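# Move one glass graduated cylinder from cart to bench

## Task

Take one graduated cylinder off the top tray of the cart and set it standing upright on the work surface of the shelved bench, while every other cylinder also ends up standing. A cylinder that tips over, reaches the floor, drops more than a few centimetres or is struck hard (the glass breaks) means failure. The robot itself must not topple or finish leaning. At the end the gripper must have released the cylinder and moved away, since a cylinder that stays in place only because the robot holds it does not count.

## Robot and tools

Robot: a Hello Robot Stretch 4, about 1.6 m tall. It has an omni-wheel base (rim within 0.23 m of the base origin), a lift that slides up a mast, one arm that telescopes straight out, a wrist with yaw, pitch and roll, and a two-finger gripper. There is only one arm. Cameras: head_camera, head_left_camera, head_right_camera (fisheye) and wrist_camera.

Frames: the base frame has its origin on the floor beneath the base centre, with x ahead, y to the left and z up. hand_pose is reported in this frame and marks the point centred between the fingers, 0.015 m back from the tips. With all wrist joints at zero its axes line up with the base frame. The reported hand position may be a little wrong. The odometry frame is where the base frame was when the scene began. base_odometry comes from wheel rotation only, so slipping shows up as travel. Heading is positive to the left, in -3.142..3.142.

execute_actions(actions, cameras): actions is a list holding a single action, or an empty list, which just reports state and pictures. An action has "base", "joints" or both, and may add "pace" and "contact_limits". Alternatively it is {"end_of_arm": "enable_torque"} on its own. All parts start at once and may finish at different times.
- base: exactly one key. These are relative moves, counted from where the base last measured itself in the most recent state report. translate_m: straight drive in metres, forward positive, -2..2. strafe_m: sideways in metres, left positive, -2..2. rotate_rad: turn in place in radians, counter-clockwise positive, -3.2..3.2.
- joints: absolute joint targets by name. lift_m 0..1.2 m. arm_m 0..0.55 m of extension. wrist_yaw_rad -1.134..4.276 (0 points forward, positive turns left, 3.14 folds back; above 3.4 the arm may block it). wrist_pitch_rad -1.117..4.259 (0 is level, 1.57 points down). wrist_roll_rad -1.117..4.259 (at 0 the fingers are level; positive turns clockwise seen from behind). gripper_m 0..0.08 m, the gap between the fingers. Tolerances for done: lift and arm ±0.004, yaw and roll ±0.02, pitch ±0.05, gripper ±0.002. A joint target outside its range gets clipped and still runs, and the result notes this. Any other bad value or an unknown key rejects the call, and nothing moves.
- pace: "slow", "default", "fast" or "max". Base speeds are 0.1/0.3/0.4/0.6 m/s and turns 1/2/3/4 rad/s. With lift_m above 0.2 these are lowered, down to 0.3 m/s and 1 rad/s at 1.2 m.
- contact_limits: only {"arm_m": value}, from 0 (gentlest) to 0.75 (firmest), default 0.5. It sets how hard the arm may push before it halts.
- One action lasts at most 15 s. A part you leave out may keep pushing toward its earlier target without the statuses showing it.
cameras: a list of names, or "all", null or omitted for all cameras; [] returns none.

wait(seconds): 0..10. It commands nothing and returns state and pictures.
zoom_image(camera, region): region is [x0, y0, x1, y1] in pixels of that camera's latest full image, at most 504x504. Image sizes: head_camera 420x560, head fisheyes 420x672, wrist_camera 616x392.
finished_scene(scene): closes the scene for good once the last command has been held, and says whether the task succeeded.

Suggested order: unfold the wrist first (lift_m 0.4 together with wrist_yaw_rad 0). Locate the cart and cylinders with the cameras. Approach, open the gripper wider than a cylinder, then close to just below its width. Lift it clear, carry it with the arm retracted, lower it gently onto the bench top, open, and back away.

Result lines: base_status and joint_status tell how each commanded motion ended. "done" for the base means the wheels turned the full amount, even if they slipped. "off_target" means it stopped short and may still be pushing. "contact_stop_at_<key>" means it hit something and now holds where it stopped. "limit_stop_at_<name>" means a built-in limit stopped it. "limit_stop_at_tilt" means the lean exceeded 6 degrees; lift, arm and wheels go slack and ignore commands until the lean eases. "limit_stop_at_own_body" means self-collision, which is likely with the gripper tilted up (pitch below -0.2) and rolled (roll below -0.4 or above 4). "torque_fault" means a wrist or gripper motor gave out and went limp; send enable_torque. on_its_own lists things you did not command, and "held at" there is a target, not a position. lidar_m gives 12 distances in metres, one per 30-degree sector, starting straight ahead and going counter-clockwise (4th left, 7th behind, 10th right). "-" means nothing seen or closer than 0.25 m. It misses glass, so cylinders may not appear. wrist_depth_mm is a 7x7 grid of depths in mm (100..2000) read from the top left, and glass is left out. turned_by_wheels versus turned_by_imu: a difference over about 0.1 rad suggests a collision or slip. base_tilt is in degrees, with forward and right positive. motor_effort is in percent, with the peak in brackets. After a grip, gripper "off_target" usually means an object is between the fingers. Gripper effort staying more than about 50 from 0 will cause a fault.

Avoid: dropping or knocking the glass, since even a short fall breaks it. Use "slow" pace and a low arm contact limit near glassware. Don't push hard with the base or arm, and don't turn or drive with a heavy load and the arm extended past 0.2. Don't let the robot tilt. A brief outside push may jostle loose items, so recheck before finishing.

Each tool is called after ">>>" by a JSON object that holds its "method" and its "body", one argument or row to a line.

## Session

>>> {"method": "execute_actions", "body": {
  "actions": []
}}

Scene clock: 0.00 s.
base_odometry: x=+0.000 y=+0.000 heading=+0.000 (m, m, rad; odometry frame)
turned_by_wheels: +0.000 (rad since the last result)
turned_by_imu: +0.000 (rad since the last result)
base_tilt: forward=+0.2 right=-0.7 (deg)
lidar_m: 1.11 1.12 1.31 1.40 1.41 1.68 1.98 1.67 1.81 2.03 2.07 1.34
base_status: not commanded
joint_positions: lift_m=+0.283 arm_m=-0.001 wrist_yaw_rad=+3.229 wrist_pitch_rad=-0.010 wrist_roll_rad=-0.014 gripper_m=+0.040
joint_status: not commanded
motor_effort: lift_m=+18 arm_m=+0 wrist_yaw_rad=-1 wrist_pitch_rad=-7 wrist_roll_rad=-1 gripper_m=-1 wheel_0=+0 wheel_1=+0 wheel_2=+0 (%)
hand_pose: x=-0.0498 y=+0.0686 z=+0.4630 quat_wxyz=(-0.043, +0.005, -0.007, +0.999) (m; base frame)
wrist_depth_mm: - - 135 - - - - / - - 132 - - - - / - - 132 289 - - - / - 115 134 - - - - / 183 1661 - - - - - / 191 1618 1756 1708 1618 1537 1464 / 192 232 105 1098 144 - 1042
pictures: head_camera, head_left_camera, head_right_camera, wrist_camera
camera_calibration (this result's frames):
wrist_camera: T_world_to_cam=[[-0.0996231, 0.994929, -0.0138206, -0.0663797], [-0.00972042, -0.0148622, -0.999842, 0.522777], [-0.994978, -0.099473, 0.0111517, 0.101275], [0, 0, 0, 1]] pos_world=[0.0992347, 0.0838868, 0.520647]
Images, in order (width x height): head_camera 420x560, head_left_camera 420x672, head_right_camera 420x672, wrist_camera 616x392.

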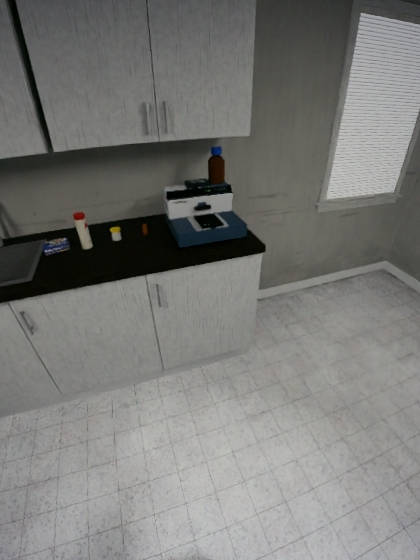

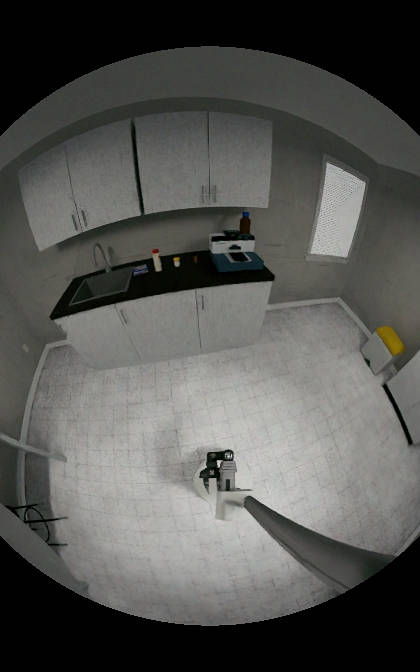

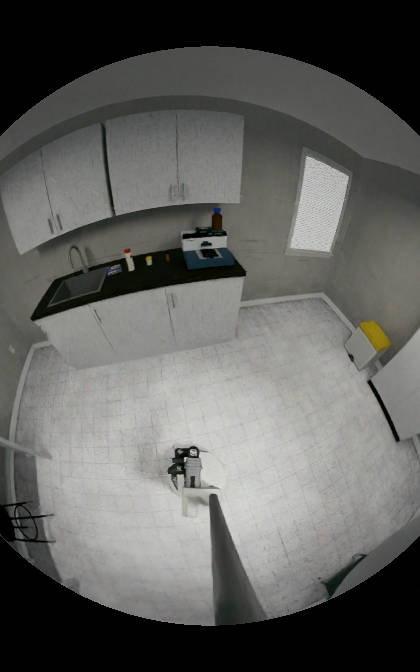

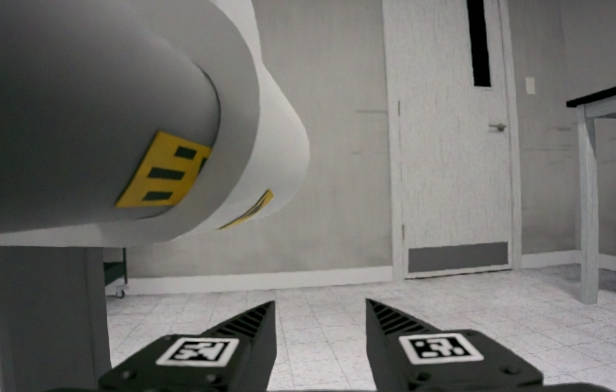

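Cart is behind-right (~-150°).

>>> {"method": "execute_actions", "body": {
  "actions": [
    {"base":{"rotate_rad":-2.6},"joints":{"lift_m":0.72,"wrist_yaw_rad":0,"gripper_m":0.07},"pace":"fast"}
  ],
  "cameras": ["head_camera","wrist_camera"]
}}

Scene clock: 2.53 s.
base_odometry: x=+0.000 y=+0.000 heading=-2.600 (m, m, rad; odometry frame)
turned_by_wheels: -2.600 (rad since the last result)
turned_by_imu: -2.635 (rad since the last result)
base_tilt: forward=+0.0 right=-0.5 (deg)
lidar_m: 1.68 1.80 2.05 2.06 1.35 1.13 1.13 1.35 1.38 1.40 1.69 1.96
base_status: done
joint_positions: lift_m=+0.720 arm_m=-0.001 wrist_yaw_rad=+0.000 wrist_pitch_rad=-0.010 wrist_roll_rad=-0.014 gripper_m=+0.070
joint_status: all done
motor_effort: lift_m=+22(24) arm_m=-1(1) wrist_yaw_rad=-2(6) wrist_pitch_rad=-7(8) wrist_roll_rad=-1(1) gripper_m=+1(4) wheel_0=-1(8) wheel_1=-2(8) wheel_2=-2(9) (%)
hand_pose: x=+0.3824 y=-0.0874 z=+0.9001 quat_wxyz=(+1.000, -0.007, -0.005, +0.000) (m; base frame)
wrist_depth_mm: - - 1921 1808 1661 1537 1464 / - - 1983 1808 1708 1537 1464 / - - 1983 1808 1708 1576 1537 / - - 1921 1808 1708 1537 1499 / - - 1863 1863 1618 1576 1464 / - - 1756 1808 1708 1537 1537 / - - 134 1756 1708 - -
pictures: head_camera, wrist_camera
camera_calibration (this result's frames):
wrist_camera: T_world_to_cam=[[0.0131069, -0.999819, -0.0138161, -0.0794682], [0.0109956, 0.0139606, -0.999842, 0.956246], [0.999854, 0.0129529, 0.0111766, -0.242084], [0, 0, 0, 1]] pos_world=[0.232576, -0.0896679, 0.957703]
Images, in order (width x height): head_camera 420x560, wrist_camera 616x392.

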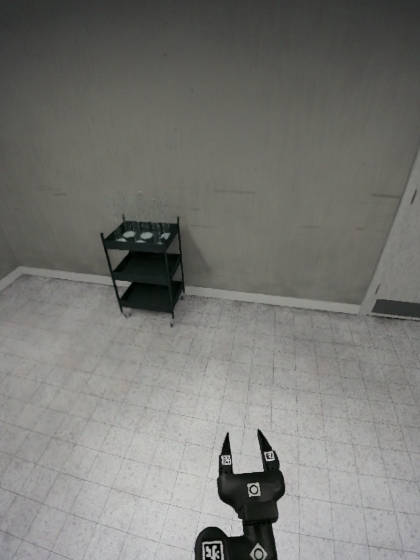

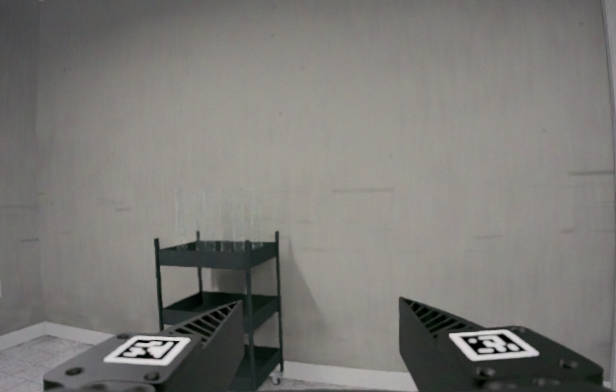

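>>> {"method": "execute_actions", "body": {
  "actions": [
    {"base":{"rotate_rad":0.15},"pace":"fast"}
  ],
  "cameras": []
}}

>>> {"method": "execute_actions", "body": {
  "actions": [
    {"base":{"translate_m":0.95},"pace":"fast"}
  ],
  "cameras": ["head_camera","wrist_camera"]
}}

Scene clock: 3.43 s.
base_odometry: x=+0.000 y=+0.000 heading=-2.450 (m, m, rad; odometry frame)
turned_by_wheels: +0.150 (rad since the last result)
turned_by_imu: +0.152 (rad since the last result)
base_tilt: forward=+0.1 right=-0.7 (deg)
lidar_m: 1.65 2.57 2.07 2.12 1.22 1.12 1.14 1.50 1.40 1.42 1.86 1.95
base_status: done
joint_positions: lift_m=+0.720 arm_m=-0.001 wrist_yaw_rad=+0.000 wrist_pitch_rad=-0.010 wrist_roll_rad=-0.014 gripper_m=+0.070
joint_status: not commanded
motor_effort: lift_m=+22(22) arm_m=+0(0) wrist_yaw_rad=-1(1) wrist_pitch_rad=-8(8) wrist_roll_rad=-3(0) gripper_m=+1(1) wheel_0=+0(7) wheel_1=+0(5) wheel_2=+0(9) (%)
hand_pose: x=+0.3824 y=-0.0874 z=+0.9001 quat_wxyz=(+1.000, -0.007, -0.005, +0.000) (m; base frame)
wrist_depth_mm: - - - 1921 1756 1537 1430 / - - - 1863 1708 1537 1430 / - - - 1921 1756 1537 1430 / - - - 1863 1661 1499 1430 / - - - 1808 1708 1537 1464 / - - - 1808 1756 1576 1397 / - - 134 1756 1756 - -
pictures: none
No camera images: the call's "cameras" was empty. Leave "cameras" out to get every camera's image.

Scene clock: 7.17 s.
base_odometry: x=-0.732 y=-0.606 heading=-2.450 (m, m, rad; odometry frame)
turned_by_wheels: +0.000 (rad since the last result)
turned_by_imu: +0.000 (rad since the last result)
base_tilt: forward=+0.1 right=-0.6 (deg)
lidar_m: 0.72 0.88 1.65 1.71 2.24 1.97 2.04 1.95 1.78 1.72 1.17 1.08
base_status: done
joint_positions: lift_m=+0.720 arm_m=-0.001 wrist_yaw_rad=+0.000 wrist_pitch_rad=-0.010 wrist_roll_rad=-0.014 gripper_m=+0.070
joint_status: not commanded
motor_effort: lift_m=+22(22) arm_m=+0(0) wrist_yaw_rad=-1(1) wrist_pitch_rad=-8(7) wrist_roll_rad=-1(1) gripper_m=+1(1) wheel_0=+1(10) wheel_1=+0(5) wheel_2=+0(9) (%)
hand_pose: x=+0.3824 y=-0.0874 z=+0.9001 quat_wxyz=(+1.000, -0.007, -0.005, +0.000) (m; base frame)
wrist_depth_mm: 1464 1281 1098 960 854 768 715 / 1464 1281 1078 960 854 768 715 / 1464 1255 1098 960 866 788 707 / 1499 1281 1098 960 854 788 715 / 1499 1308 1078 976 866 778 723 / 1499 854 891 854 842 768 723 / 1499 - 134 580 878 - -
pictures: head_camera, wrist_camera
camera_calibration (this result's frames):
wrist_camera: T_world_to_cam=[[0.0128308, -0.999822, -0.0138161, -0.0794212], [0.0109994, 0.0139576, -0.999842, 0.956254], [0.999857, 0.0126768, 0.0111765, -0.242085], [0, 0, 0, 1]] pos_world=[0.232552, -0.0896852, 0.957711]
Images, in order (width x height): head_camera 420x560, wrist_camera 616x392.

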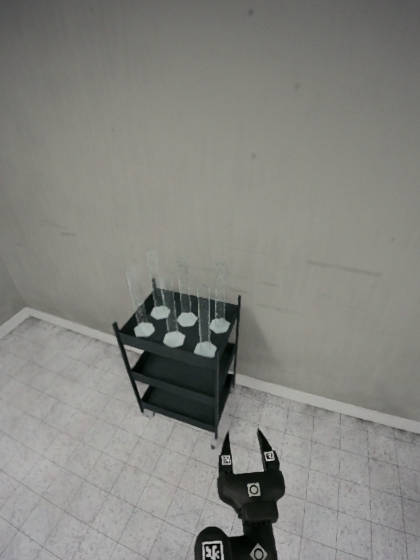

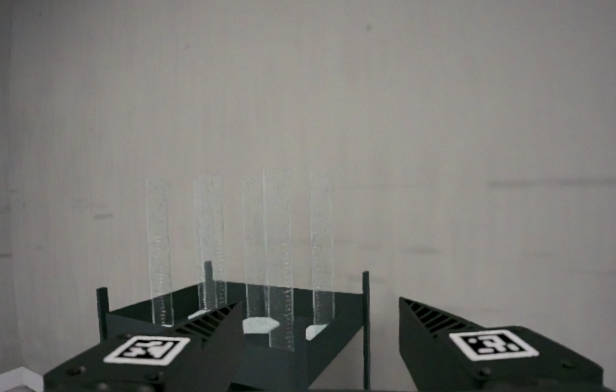

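>>> {"method": "execute_actions", "body": {
  "actions": [
    {"base":{"strafe_m":0.052},"joints":{"arm_m":0.3}}
  ],
  "cameras": ["wrist_camera"]
}}

Scene clock: 9.27 s.
base_odometry: x=-0.699 y=-0.646 heading=-2.451 (m, m, rad; odometry frame)
turned_by_wheels: +0.000 (rad since the last result)
turned_by_imu: +0.000 (rad since the last result)
base_tilt: forward=+0.1 right=-0.6 (deg)
lidar_m: 0.73 0.91 1.61 1.64 2.15 1.98 2.04 1.96 1.85 1.75 1.20 1.10
base_status: done
joint_positions: lift_m=+0.720 arm_m=+0.299 wrist_yaw_rad=+0.000 wrist_pitch_rad=-0.010 wrist_roll_rad=-0.014 gripper_m=+0.070
joint_status: all done
motor_effort: lift_m=+22(22) arm_m=+7(8) wrist_yaw_rad=-2(0) wrist_pitch_rad=-7(8) wrist_roll_rad=-1(0) gripper_m=+1(1) wheel_0=+0(5) wheel_1=-2(6) wheel_2=-1(1) (%)
hand_pose: x=+0.6824 y=-0.0874 z=+0.9001 quat_wxyz=(+1.000, -0.007, -0.005, +0.000) (m; base frame)
wrist_depth_mm: 1060 904 788 683 603 544 512 / 1060 904 778 691 615 549 508 / 1060 904 778 691 615 554 512 / 1078 917 788 691 621 559 512 / 1078 904 788 683 615 554 512 / 1078 917 750 683 621 544 521 / 1138 - 133 580 530 - -
pictures: wrist_camera
camera_calibration (this result's frames):
wrist_camera: T_world_to_cam=[[0.0129649, -0.99982, -0.0138164, -0.083333], [0.0109879, 0.0139592, -0.999842, 0.95296], [0.999856, 0.012811, 0.0111669, -0.542015], [0, 0, 0, 1]] pos_world=[0.532546, -0.0896768, 0.957711]
Images, in order (width x height): wrist_camera 616x392.

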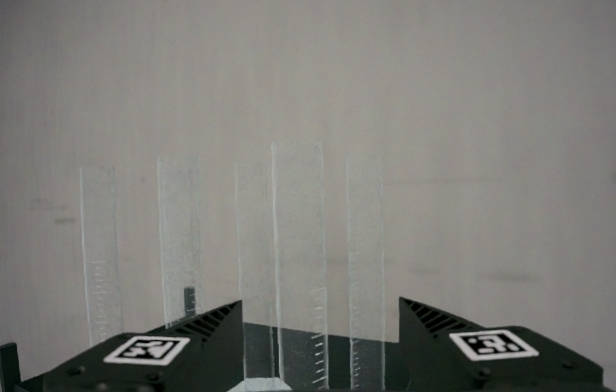

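>>> {"method": "execute_actions", "body": {
  "actions": [
    {"base":{"strafe_m":0.014},"joints":{"arm_m":0.37}}
  ],
  "cameras": ["wrist_camera"]
}}

Scene clock: 10.53 s.
base_odometry: x=-0.690 y=-0.657 heading=-2.451 (m, m, rad; odometry frame)
turned_by_wheels: +0.000 (rad since the last result)
turned_by_imu: +0.000 (rad since the last result)
base_tilt: forward=+0.1 right=-0.5 (deg)
lidar_m: 0.73 0.90 1.62 1.64 2.17 1.95 2.04 1.99 1.86 1.75 1.22 1.12
base_status: done
joint_positions: lift_m=+0.720 arm_m=+0.369 wrist_yaw_rad=+0.000 wrist_pitch_rad=-0.010 wrist_roll_rad=-0.014 gripper_m=+0.070
joint_status: all done
motor_effort: lift_m=+22(22) arm_m=+7(7) wrist_yaw_rad=-1(0) wrist_pitch_rad=-8(8) wrist_roll_rad=+0(2) gripper_m=+1(1) wheel_0=-1(6) wheel_1=-1(7) wheel_2=-1(2) (%)
hand_pose: x=+0.7524 y=-0.0874 z=+0.9001 quat_wxyz=(+1.000, -0.007, -0.005, +0.000) (m; base frame)
wrist_depth_mm: 960 820 707 621 554 500 466 / 976 809 707 615 559 504 466 / 960 831 699 621 564 504 462 / 976 820 715 621 559 508 466 / 976 820 707 627 564 504 462 / 991 809 676 627 559 500 473 / 1025 - 134 539 469 - -
pictures: wrist_camera
camera_calibration (this result's frames):
wrist_camera: T_world_to_cam=[[0.0129621, -0.999821, -0.0138162, -0.0842393], [0.0110016, 0.0139591, -0.999842, 0.952183], [0.999855, 0.0128081, 0.0111806, -0.612024], [0, 0, 0, 1]] pos_world=[0.602552, -0.089677, 0.957712]
Images, in order (width x height): wrist_camera 616x392.

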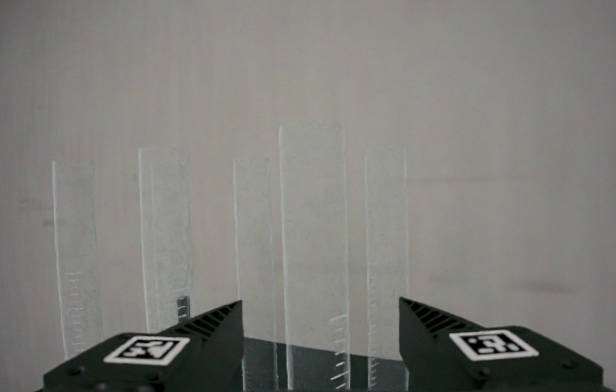

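>>> {"method": "execute_actions", "body": {
  "actions": [
    {"joints":{"arm_m":0.445},"pace":"slow"}
  ],
  "cameras": ["wrist_camera"]
}}

>>> {"method": "execute_actions", "body": {
  "actions": [
    {"joints":{"gripper_m":0.02}}
  ],
  "cameras": ["wrist_camera"]
}}

Scene clock: 12.63 s.
base_odometry: x=-0.690 y=-0.657 heading=-2.451 (m, m, rad; odometry frame)
turned_by_wheels: +0.000 (rad since the last result)
turned_by_imu: +0.000 (rad since the last result)
base_tilt: forward=+0.2 right=-0.4 (deg)
lidar_m: 0.73 0.91 1.61 1.64 2.14 1.97 2.01 2.01 1.85 1.74 1.22 1.12
base_status: not commanded
joint_positions: lift_m=+0.720 arm_m=+0.444 wrist_yaw_rad=+0.000 wrist_pitch_rad=-0.010 wrist_roll_rad=-0.014 gripper_m=+0.070
joint_status: all done
motor_effort: lift_m=+22(22) arm_m=+7(7) wrist_yaw_rad=-1(1) wrist_pitch_rad=-7(8) wrist_roll_rad=-1(1) gripper_m=+1(1) wheel_0=-1(1) wheel_1=-1(1) wheel_2=-1(1) (%)
hand_pose: x=+0.8273 y=-0.0874 z=+0.9001 quat_wxyz=(+1.000, -0.007, -0.005, +0.000) (m; base frame)
wrist_depth_mm: 842 723 621 544 492 439 407 / 866 715 615 549 492 442 407 / 842 723 621 549 488 442 407 / 854 723 627 554 492 445 410 / 854 732 634 554 496 442 413 / 866 732 609 554 496 439 413 / 878 - 133 544 496 - -
pictures: wrist_camera
camera_calibration (this result's frames):
wrist_camera: T_world_to_cam=[[0.0128344, -0.999822, -0.0138161, -0.0851327], [0.0110034, 0.0139577, -0.999842, 0.951357], [0.999857, 0.0126803, 0.0111806, -0.686995], [0, 0, 0, 1]] pos_world=[0.677521, -0.089685, 0.957712]
Images, in order (width x height): wrist_camera 616x392.

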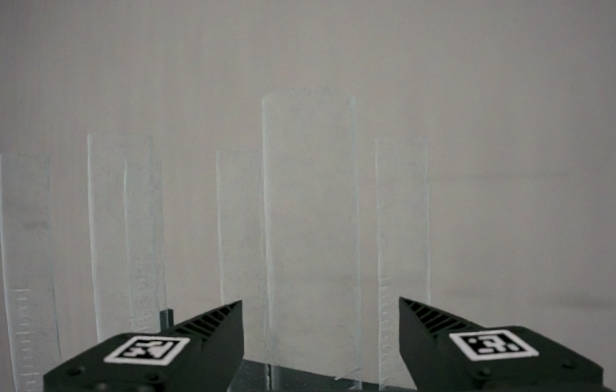

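Scene clock: 13.70 s.
base_odometry: x=-0.690 y=-0.657 heading=-2.451 (m, m, rad; odometry frame)
turned_by_wheels: +0.000 (rad since the last result)
turned_by_imu: +0.000 (rad since the last result)
base_tilt: forward=+0.2 right=-0.5 (deg)
lidar_m: 0.72 0.92 1.62 1.65 2.13 1.95 2.00 2.01 1.87 1.72 1.20 1.11
base_status: not commanded
joint_positions: lift_m=+0.720 arm_m=+0.444 wrist_yaw_rad=+0.000 wrist_pitch_rad=-0.010 wrist_roll_rad=-0.014 gripper_m=+0.036
joint_status: gripper_m off_target (ended at +0.036, target +0.020)
on_its_own: gripper_m is held at +0.030, not at your +0.020, by its contact guard: the fingers met something
motor_effort: lift_m=+22(22) arm_m=+7(7) wrist_yaw_rad=-2(2) wrist_pitch_rad=-7(8) wrist_roll_rad=-1(0) gripper_m=-40(39) wheel_0=-1(1) wheel_1=-1(1) wheel_2=-1(1) (%)
hand_pose: x=+0.8274 y=-0.0874 z=+0.9001 quat_wxyz=(+1.000, -0.007, -0.005, +0.000) (m; base frame)
wrist_depth_mm: 842 723 621 549 492 439 407 / 854 715 627 544 492 442 410 / 842 732 627 549 496 442 410 / 854 723 627 549 496 445 413 / 866 732 627 559 492 445 410 / 866 732 634 549 480 439 413 / 866 759 105 539 134 - 413
pictures: wrist_camera
camera_calibration (this result's frames):
wrist_camera: T_world_to_cam=[[0.0131217, -0.999818, -0.0138179, -0.0853079], [0.0110901, 0.0139637, -0.999841, 0.951303], [0.999852, 0.0129663, 0.0112713, -0.68708], [0, 0, 0, 1]] pos_world=[0.677548, -0.0896672, 0.957717]
Images, in order (width x height): wrist_camera 616x392.

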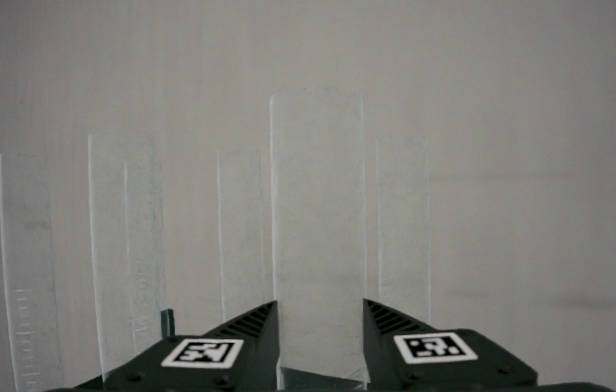

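>>> {"method": "execute_actions", "body": {
  "actions": [
    {"joints":{"lift_m":1.05}}
  ],
  "cameras": []
}}

>>> {"method": "execute_actions", "body": {
  "actions": [
    {"joints":{"arm_m":0.0}}
  ],
  "cameras": []
}}

>>> {"method": "execute_actions", "body": {
  "actions": [
    {"base":{"rotate_rad":-1.95}}
  ],
  "cameras": ["head_camera"]
}}

Scene clock: 18.70 s.
base_odometry: x=-0.690 y=-0.657 heading=-2.451 (m, m, rad; odometry frame)
turned_by_wheels: +0.000 (rad since the last result)
turned_by_imu: +0.000 (rad since the last result)
base_tilt: forward=+0.1 right=-0.6 (deg)
lidar_m: 0.74 0.93 1.62 1.62 2.14 1.94 2.01 2.00 1.86 1.74 1.17 1.11
base_status: not commanded
joint_positions: lift_m=+1.050 arm_m=+0.444 wrist_yaw_rad=+0.000 wrist_pitch_rad=-0.008 wrist_roll_rad=-0.014 gripper_m=+0.036
joint_status: all done
on_its_own: gripper_m is held at +0.030, not at your +0.020, by its contact guard: the fingers met something
motor_effort: lift_m=+23(25) arm_m=+7(7) wrist_yaw_rad=-2(2) wrist_pitch_rad=-13(13) wrist_roll_rad=-1(1) gripper_m=-39(40) wheel_0=-1(1) wheel_1=-1(1) wheel_2=-1(1) (%)
hand_pose: x=+0.8274 y=-0.0874 z=+1.2296 quat_wxyz=(+1.000, -0.007, -0.004, +0.000) (m; base frame)
wrist_depth_mm: 831 715 615 544 488 436 407 / 842 715 621 544 488 439 407 / 842 723 627 554 488 442 407 / 842 723 621 554 496 442 413 / 866 723 627 554 500 445 413 / 878 732 634 549 480 442 413 / 866 759 105 544 134 - 413
pictures: none
No camera images: the call's "cameras" was empty. Leave "cameras" out to get every camera's image.

Scene clock: 21.10 s.
base_odometry: x=-0.690 y=-0.657 heading=-2.451 (m, m, rad; odometry frame)
turned_by_wheels: +0.000 (rad since the last result)
turned_by_imu: +0.000 (rad since the last result)
base_tilt: forward=+0.1 right=-0.7 (deg)
lidar_m: 0.37 0.89 1.63 1.65 2.15 1.95 1.99 2.00 1.85 1.72 1.20 1.10
base_status: not commanded
joint_positions: lift_m=+1.050 arm_m=+0.001 wrist_yaw_rad=+0.000 wrist_pitch_rad=-0.008 wrist_roll_rad=-0.014 gripper_m=+0.036
joint_status: all done
on_its_own: gripper_m is held at +0.030, not at your +0.020, by its contact guard: the fingers met something
motor_effort: lift_m=+23(23) arm_m=-7(8) wrist_yaw_rad=+0(1) wrist_pitch_rad=-13(14) wrist_roll_rad=-1(0) gripper_m=-39(39) wheel_0=-1(1) wheel_1=-1(1) wheel_2=-1(1) (%)
hand_pose: x=+0.3848 y=-0.0875 z=+1.2296 quat_wxyz=(+1.000, -0.007, -0.004, +0.000) (m; base frame)
wrist_depth_mm: 1464 1281 1098 976 878 798 723 / 1537 1281 1118 991 891 798 732 / 1499 1281 1118 1008 891 798 741 / 1576 1308 1138 1008 904 809 741 / 1499 1308 1138 991 878 798 741 / 1576 1336 1118 1008 878 798 741 / 1576 1366 105 991 134 - 750
pictures: none
No camera images: the call's "cameras" was empty. Leave "cameras" out to get every camera's image.

Scene clock: 23.73 s.
base_odometry: x=-0.690 y=-0.657 heading=+1.882 (m, m, rad; odometry frame)
turned_by_wheels: -1.950 (rad since the last result)
turned_by_imu: -1.976 (rad since the last result)
base_tilt: forward=+0.1 right=-0.5 (deg)
lidar_m: 0.38 1.56 1.14 0.72 0.74 1.70 1.61 1.72 2.65 1.96 2.08 1.95
base_status: done
joint_positions: lift_m=+1.050 arm_m=+0.001 wrist_yaw_rad=+0.000 wrist_pitch_rad=-0.008 wrist_roll_rad=-0.014 gripper_m=+0.036
joint_status: not commanded
on_its_own: gripper_m is held at +0.030, not at your +0.020, by its contact guard: the fingers met something
motor_effort: lift_m=+23(23) arm_m=-7(7) wrist_yaw_rad=+0(3) wrist_pitch_rad=-14(13) wrist_roll_rad=+0(1) gripper_m=-39(40) wheel_0=+0(6) wheel_1=+0(7) wheel_2=+0(7) (%)
hand_pose: x=+0.3848 y=-0.0875 z=+1.2296 quat_wxyz=(+1.000, -0.007, -0.004, +0.000) (m; base frame)
wrist_depth_mm: 1537 - - - - - - / 1537 - - - - - - / 1499 - - - - - - / 1537 - - - - - - / 1499 - - - - - - / 1499 - - - 1708 - - / 1537 1808 105 - 134 - -
pictures: head_camera
Images, in order (width x height): head_camera 420x560.

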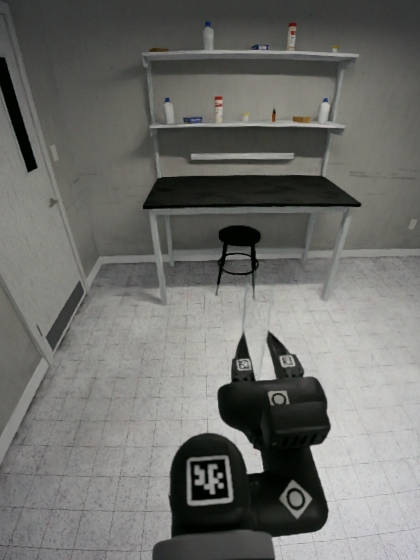

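>>> {"method": "execute_actions", "body": {
  "actions": [
    {"base":{"translate_m":1.3},"pace":"fast"}
  ],
  "cameras": ["head_camera"]
}}

>>> {"method": "execute_actions", "body": {
  "actions": [
    {"joints":{"arm_m":0.4}}
  ],
  "cameras": []
}}

>>> {"method": "execute_actions", "body": {
  "actions": [
    {"joints":{"lift_m":0.975},"pace":"slow"}
  ],
  "cameras": ["head_camera"]
}}

Scene clock: 29.17 s.
base_odometry: x=-1.088 y=+0.581 heading=+1.882 (m, m, rad; odometry frame)
turned_by_wheels: +0.000 (rad since the last result)
turned_by_imu: +0.000 (rad since the last result)
base_tilt: forward=+0.2 right=-0.5 (deg)
lidar_m: 0.38 0.59 1.09 1.03 1.13 1.63 2.95 3.09 2.06 2.01 0.75 0.60
base_status: done
joint_positions: lift_m=+1.050 arm_m=+0.001 wrist_yaw_rad=+0.000 wrist_pitch_rad=-0.008 wrist_roll_rad=-0.014 gripper_m=+0.036
joint_status: not commanded
on_its_own: gripper_m is held at +0.030, not at your +0.020, by its contact guard: the fingers met something
motor_effort: lift_m=+23(23) arm_m=-7(7) wrist_yaw_rad=-2(2) wrist_pitch_rad=-14(14) wrist_roll_rad=-1(1) gripper_m=-40(40) wheel_0=-1(4) wheel_1=-1(4) wheel_2=+1(12) (%)
hand_pose: x=+0.3848 y=-0.0874 z=+1.2296 quat_wxyz=(+1.000, -0.007, -0.004, +0.000) (m; base frame)
wrist_depth_mm: 1160 1160 1138 1098 1098 1098 1060 / 1182 1182 1118 1098 1078 1098 1060 / 1182 1138 917 1118 917 1098 1060 / 1182 1160 1138 1098 1118 1078 1078 / 1182 1182 1138 1098 1118 1098 1060 / 1182 1160 1138 1138 1098 1078 1042 / 1182 1160 105 778 134 - 741
pictures: head_camera
Images, in order (width x height): head_camera 420x560.

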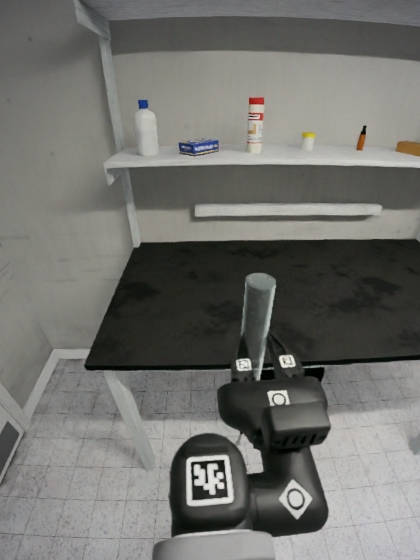

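Scene clock: 31.47 s.
base_odometry: x=-1.088 y=+0.581 heading=+1.882 (m, m, rad; odometry frame)
turned_by_wheels: +0.000 (rad since the last result)
turned_by_imu: +0.000 (rad since the last result)
base_tilt: forward=+0.0 right=-0.6 (deg)
lidar_m: 0.55 0.62 1.08 1.04 1.14 1.62 2.95 3.05 2.09 2.00 0.79 0.57
base_status: not commanded
joint_positions: lift_m=+1.050 arm_m=+0.399 wrist_yaw_rad=+0.000 wrist_pitch_rad=-0.008 wrist_roll_rad=-0.014 gripper_m=+0.036
joint_status: all done
on_its_own: gripper_m is held at +0.030, not at your +0.020, by its contact guard: the fingers met something
motor_effort: lift_m=+23(23) arm_m=+7(8) wrist_yaw_rad=-1(2) wrist_pitch_rad=-14(13) wrist_roll_rad=-2(0) gripper_m=-40(40) wheel_0=-1(1) wheel_1=-1(1) wheel_2=+1(1) (%)
hand_pose: x=+0.7824 y=-0.0874 z=+1.2296 quat_wxyz=(+1.000, -0.007, -0.004, +0.000) (m; base frame)
wrist_depth_mm: 778 741 741 732 715 699 691 / 778 525 750 732 715 707 707 / 492 521 477 500 521 535 535 / 768 750 750 723 715 715 707 / 768 759 741 741 723 707 707 / 778 750 750 683 661 715 707 / 778 768 105 741 134 - 691
pictures: none
No camera images: the call's "cameras" was empty. Leave "cameras" out to get every camera's image.

Scene clock: 32.97 s.
base_odometry: x=-1.088 y=+0.581 heading=+1.882 (m, m, rad; odometry frame)
turned_by_wheels: +0.000 (rad since the last result)
turned_by_imu: +0.000 (rad since the last result)
base_tilt: forward=+0.0 right=-0.6 (deg)
lidar_m: 0.54 0.58 1.08 1.03 1.12 1.62 2.96 3.06 2.07 2.02 0.79 0.58
base_status: not commanded
joint_positions: lift_m=+0.975 arm_m=+0.399 wrist_yaw_rad=+0.000 wrist_pitch_rad=-0.008 wrist_roll_rad=-0.014 gripper_m=+0.036
joint_status: all done
on_its_own: gripper_m is held at +0.030, not at your +0.020, by its contact guard: the fingers met something
motor_effort: lift_m=+14(23) arm_m=+7(7) wrist_yaw_rad=-1(1) wrist_pitch_rad=-13(13) wrist_roll_rad=-1(0) gripper_m=-40(39) wheel_0=-1(1) wheel_1=-1(1) wheel_2=+1(1) (%)
hand_pose: x=+0.7824 y=-0.0874 z=+1.1553 quat_wxyz=(+1.000, -0.007, -0.004, +0.000) (m; base frame)
wrist_depth_mm: 768 517 750 723 488 707 691 / 469 484 473 488 496 496 492 / 549 699 741 732 723 715 699 / 778 759 741 732 723 715 699 / 778 759 759 732 707 654 707 / 788 768 750 741 723 723 699 / 768 715 105 615 134 - 591
pictures: head_camera
Images, in order (width x height): head_camera 420x560.

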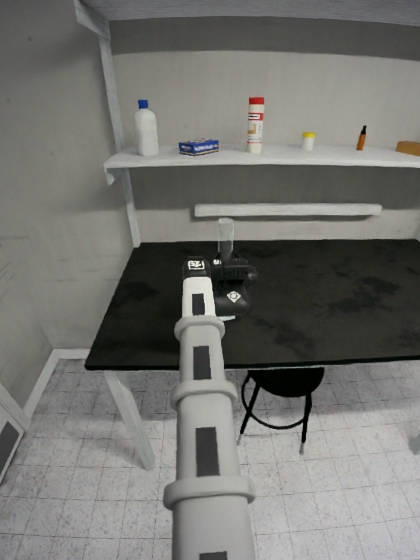

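>>> {"method": "execute_actions", "body": {
  "actions": [
    {"joints":{"lift_m":0.96},"pace":"slow"}
  ],
  "cameras": []
}}

>>> {"method": "execute_actions", "body": {
  "actions": [
    {"joints":{"lift_m":0.948},"pace":"slow"}
  ],
  "cameras": []
}}

Scene clock: 33.93 s.
base_odometry: x=-1.088 y=+0.581 heading=+1.882 (m, m, rad; odometry frame)
turned_by_wheels: +0.000 (rad since the last result)
turned_by_imu: +0.000 (rad since the last result)
base_tilt: forward=+0.2 right=-0.7 (deg)
lidar_m: 0.55 0.60 1.08 1.02 1.14 1.60 2.96 3.09 2.05 2.03 0.79 0.57
base_status: not commanded
joint_positions: lift_m=+0.961 arm_m=+0.399 wrist_yaw_rad=+0.000 wrist_pitch_rad=-0.024 wrist_roll_rad=-0.014 gripper_m=+0.036
joint_status: all done
on_its_own: gripper_m is held at +0.030, not at your +0.020, by its contact guard: the fingers met something; wrist_pitch_rad is at rest, and its effort (+31) is outside its rest range (-23 to +23)
motor_effort: lift_m=+8(14) arm_m=+7(7) wrist_yaw_rad=-1(1) wrist_pitch_rad=+31(32) wrist_roll_rad=-1(0) gripper_m=-40(40) wheel_0=-1(1) wheel_1=-1(1) wheel_2=+1(1) (%)
hand_pose: x=+0.7823 y=-0.0874 z=+1.1442 quat_wxyz=(+1.000, -0.007, -0.012, +0.000) (m; base frame)
wrist_depth_mm: 778 699 750 750 496 715 699 / 469 484 459 473 473 473 466 / 549 691 750 741 732 707 707 / 778 759 741 741 723 715 699 / 788 750 741 699 654 699 691 / 778 750 741 741 715 707 699 / 778 741 105 634 134 - 615
pictures: none
No camera images: the call's "cameras" was empty. Leave "cameras" out to get every camera's image.

Scene clock: 34.97 s.
base_odometry: x=-1.088 y=+0.581 heading=+1.882 (m, m, rad; odometry frame)
turned_by_wheels: +0.000 (rad since the last result)
turned_by_imu: +0.000 (rad since the last result)
base_tilt: forward=+0.0 right=-0.7 (deg)
lidar_m: 0.55 0.60 1.10 1.04 1.11 1.60 2.96 3.07 2.10 2.01 0.77 0.56
base_status: not commanded
joint_positions: lift_m=+0.948 arm_m=+0.399 wrist_yaw_rad=+0.000 wrist_pitch_rad=-0.010 wrist_roll_rad=-0.014 gripper_m=+0.031
joint_status: all done
on_its_own: gripper_m is held at +0.030, not at your +0.020, by its contact guard: the fingers met something
motor_effort: lift_m=+18(19) arm_m=+6(7) wrist_yaw_rad=-1(3) wrist_pitch_rad=-8(70) wrist_roll_rad=+0(1) gripper_m=-3(40) wheel_0=-1(2) wheel_1=+0(1) wheel_2=+1(4) (%)
hand_pose: x=+0.7825 y=-0.0874 z=+1.1285 quat_wxyz=(+1.000, -0.007, -0.005, +0.000) (m; base frame)
wrist_depth_mm: 778 504 442 433 418 402 389 / 469 525 559 574 580 580 574 / 768 750 750 741 723 715 699 / 768 750 750 732 732 715 691 / 768 759 750 732 691 647 691 / 768 750 750 732 723 707 699 / 778 609 - 559 107 - 549
pictures: none
No camera images: the call's "cameras" was empty. Leave "cameras" out to get every camera's image.

>>> {"method": "execute_actions", "body": {
  "actions": [
    {"joints":{"gripper_m":0.08}}
  ],
  "cameras": []
}}

>>> {"method": "execute_actions", "body": {
  "actions": [
    {"joints":{"arm_m":0.0}}
  ],
  "cameras": ["head_camera"]
}}

Scene clock: 36.23 s.
base_odometry: x=-1.088 y=+0.581 heading=+1.882 (m, m, rad; odometry frame)
turned_by_wheels: +0.000 (rad since the last result)
turned_by_imu: +0.000 (rad since the last result)
base_tilt: forward=+0.1 right=-0.8 (deg)
lidar_m: 0.55 0.62 1.07 1.02 1.12 1.60 2.94 3.07 2.08 2.02 0.77 0.59
base_status: not commanded
joint_positions: lift_m=+0.948 arm_m=+0.399 wrist_yaw_rad=+0.000 wrist_pitch_rad=-0.010 wrist_roll_rad=-0.014 gripper_m=+0.080
joint_status: all done
motor_effort: lift_m=+18(18) arm_m=+6(6) wrist_yaw_rad=-1(0) wrist_pitch_rad=-8(8) wrist_roll_rad=+0(2) gripper_m=+1(3) wheel_0=-1(1) wheel_1=+0(0) wheel_2=+1(1) (%)
hand_pose: x=+0.7825 y=-0.0874 z=+1.1285 quat_wxyz=(+1.000, -0.007, -0.005, +0.000) (m; base frame)
wrist_depth_mm: 768 508 439 430 418 402 389 / 466 530 554 574 574 580 569 / 759 750 741 723 723 707 699 / 768 750 750 732 723 715 699 / 768 759 741 732 683 640 699 / 778 759 741 741 723 699 707 / - - 142 580 549 - -
pictures: none
No camera images: the call's "cameras" was empty. Leave "cameras" out to get every camera's image.

Scene clock: 38.53 s.
base_odometry: x=-1.088 y=+0.581 heading=+1.882 (m, m, rad; odometry frame)
turned_by_wheels: +0.000 (rad since the last result)
turned_by_imu: +0.000 (rad since the last result)
base_tilt: forward=+0.1 right=-0.7 (deg)
lidar_m: 0.56 0.60 1.09 1.03 1.13 1.60 2.94 3.05 2.06 2.01 0.79 0.58
base_status: not commanded
joint_positions: lift_m=+0.948 arm_m=+0.001 wrist_yaw_rad=+0.000 wrist_pitch_rad=-0.010 wrist_roll_rad=-0.014 gripper_m=+0.080
joint_status: all done
motor_effort: lift_m=+18(18) arm_m=-7(7) wrist_yaw_rad=+0(1) wrist_pitch_rad=-8(8) wrist_roll_rad=+0(1) gripper_m=+1(1) wheel_0=-1(1) wheel_1=+0(0) wheel_2=+0(1) (%)
hand_pose: x=+0.3848 y=-0.0875 z=+1.1285 quat_wxyz=(+1.000, -0.007, -0.005, +0.000) (m; base frame)
wrist_depth_mm: 1205 1160 1138 1118 1098 1078 1060 / 1182 1160 1098 1098 1118 1098 1078 / 1160 1182 1078 1118 1098 1078 1060 / 1182 1160 1160 1118 1098 1078 1078 / 1182 1160 1118 1138 1118 1078 1078 / 1160 1182 866 866 842 788 778 / - - 142 580 554 - -
pictures: head_camera
Images, in order (width x height): head_camera 420x560.

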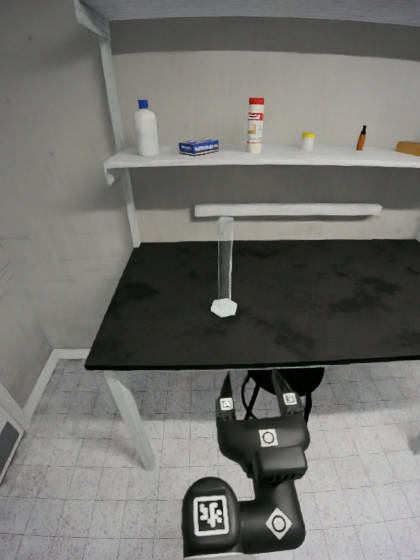

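>>> {"method": "finished_scene", "body": {
  "scene": 2
}}

The scene is finished: the task was done.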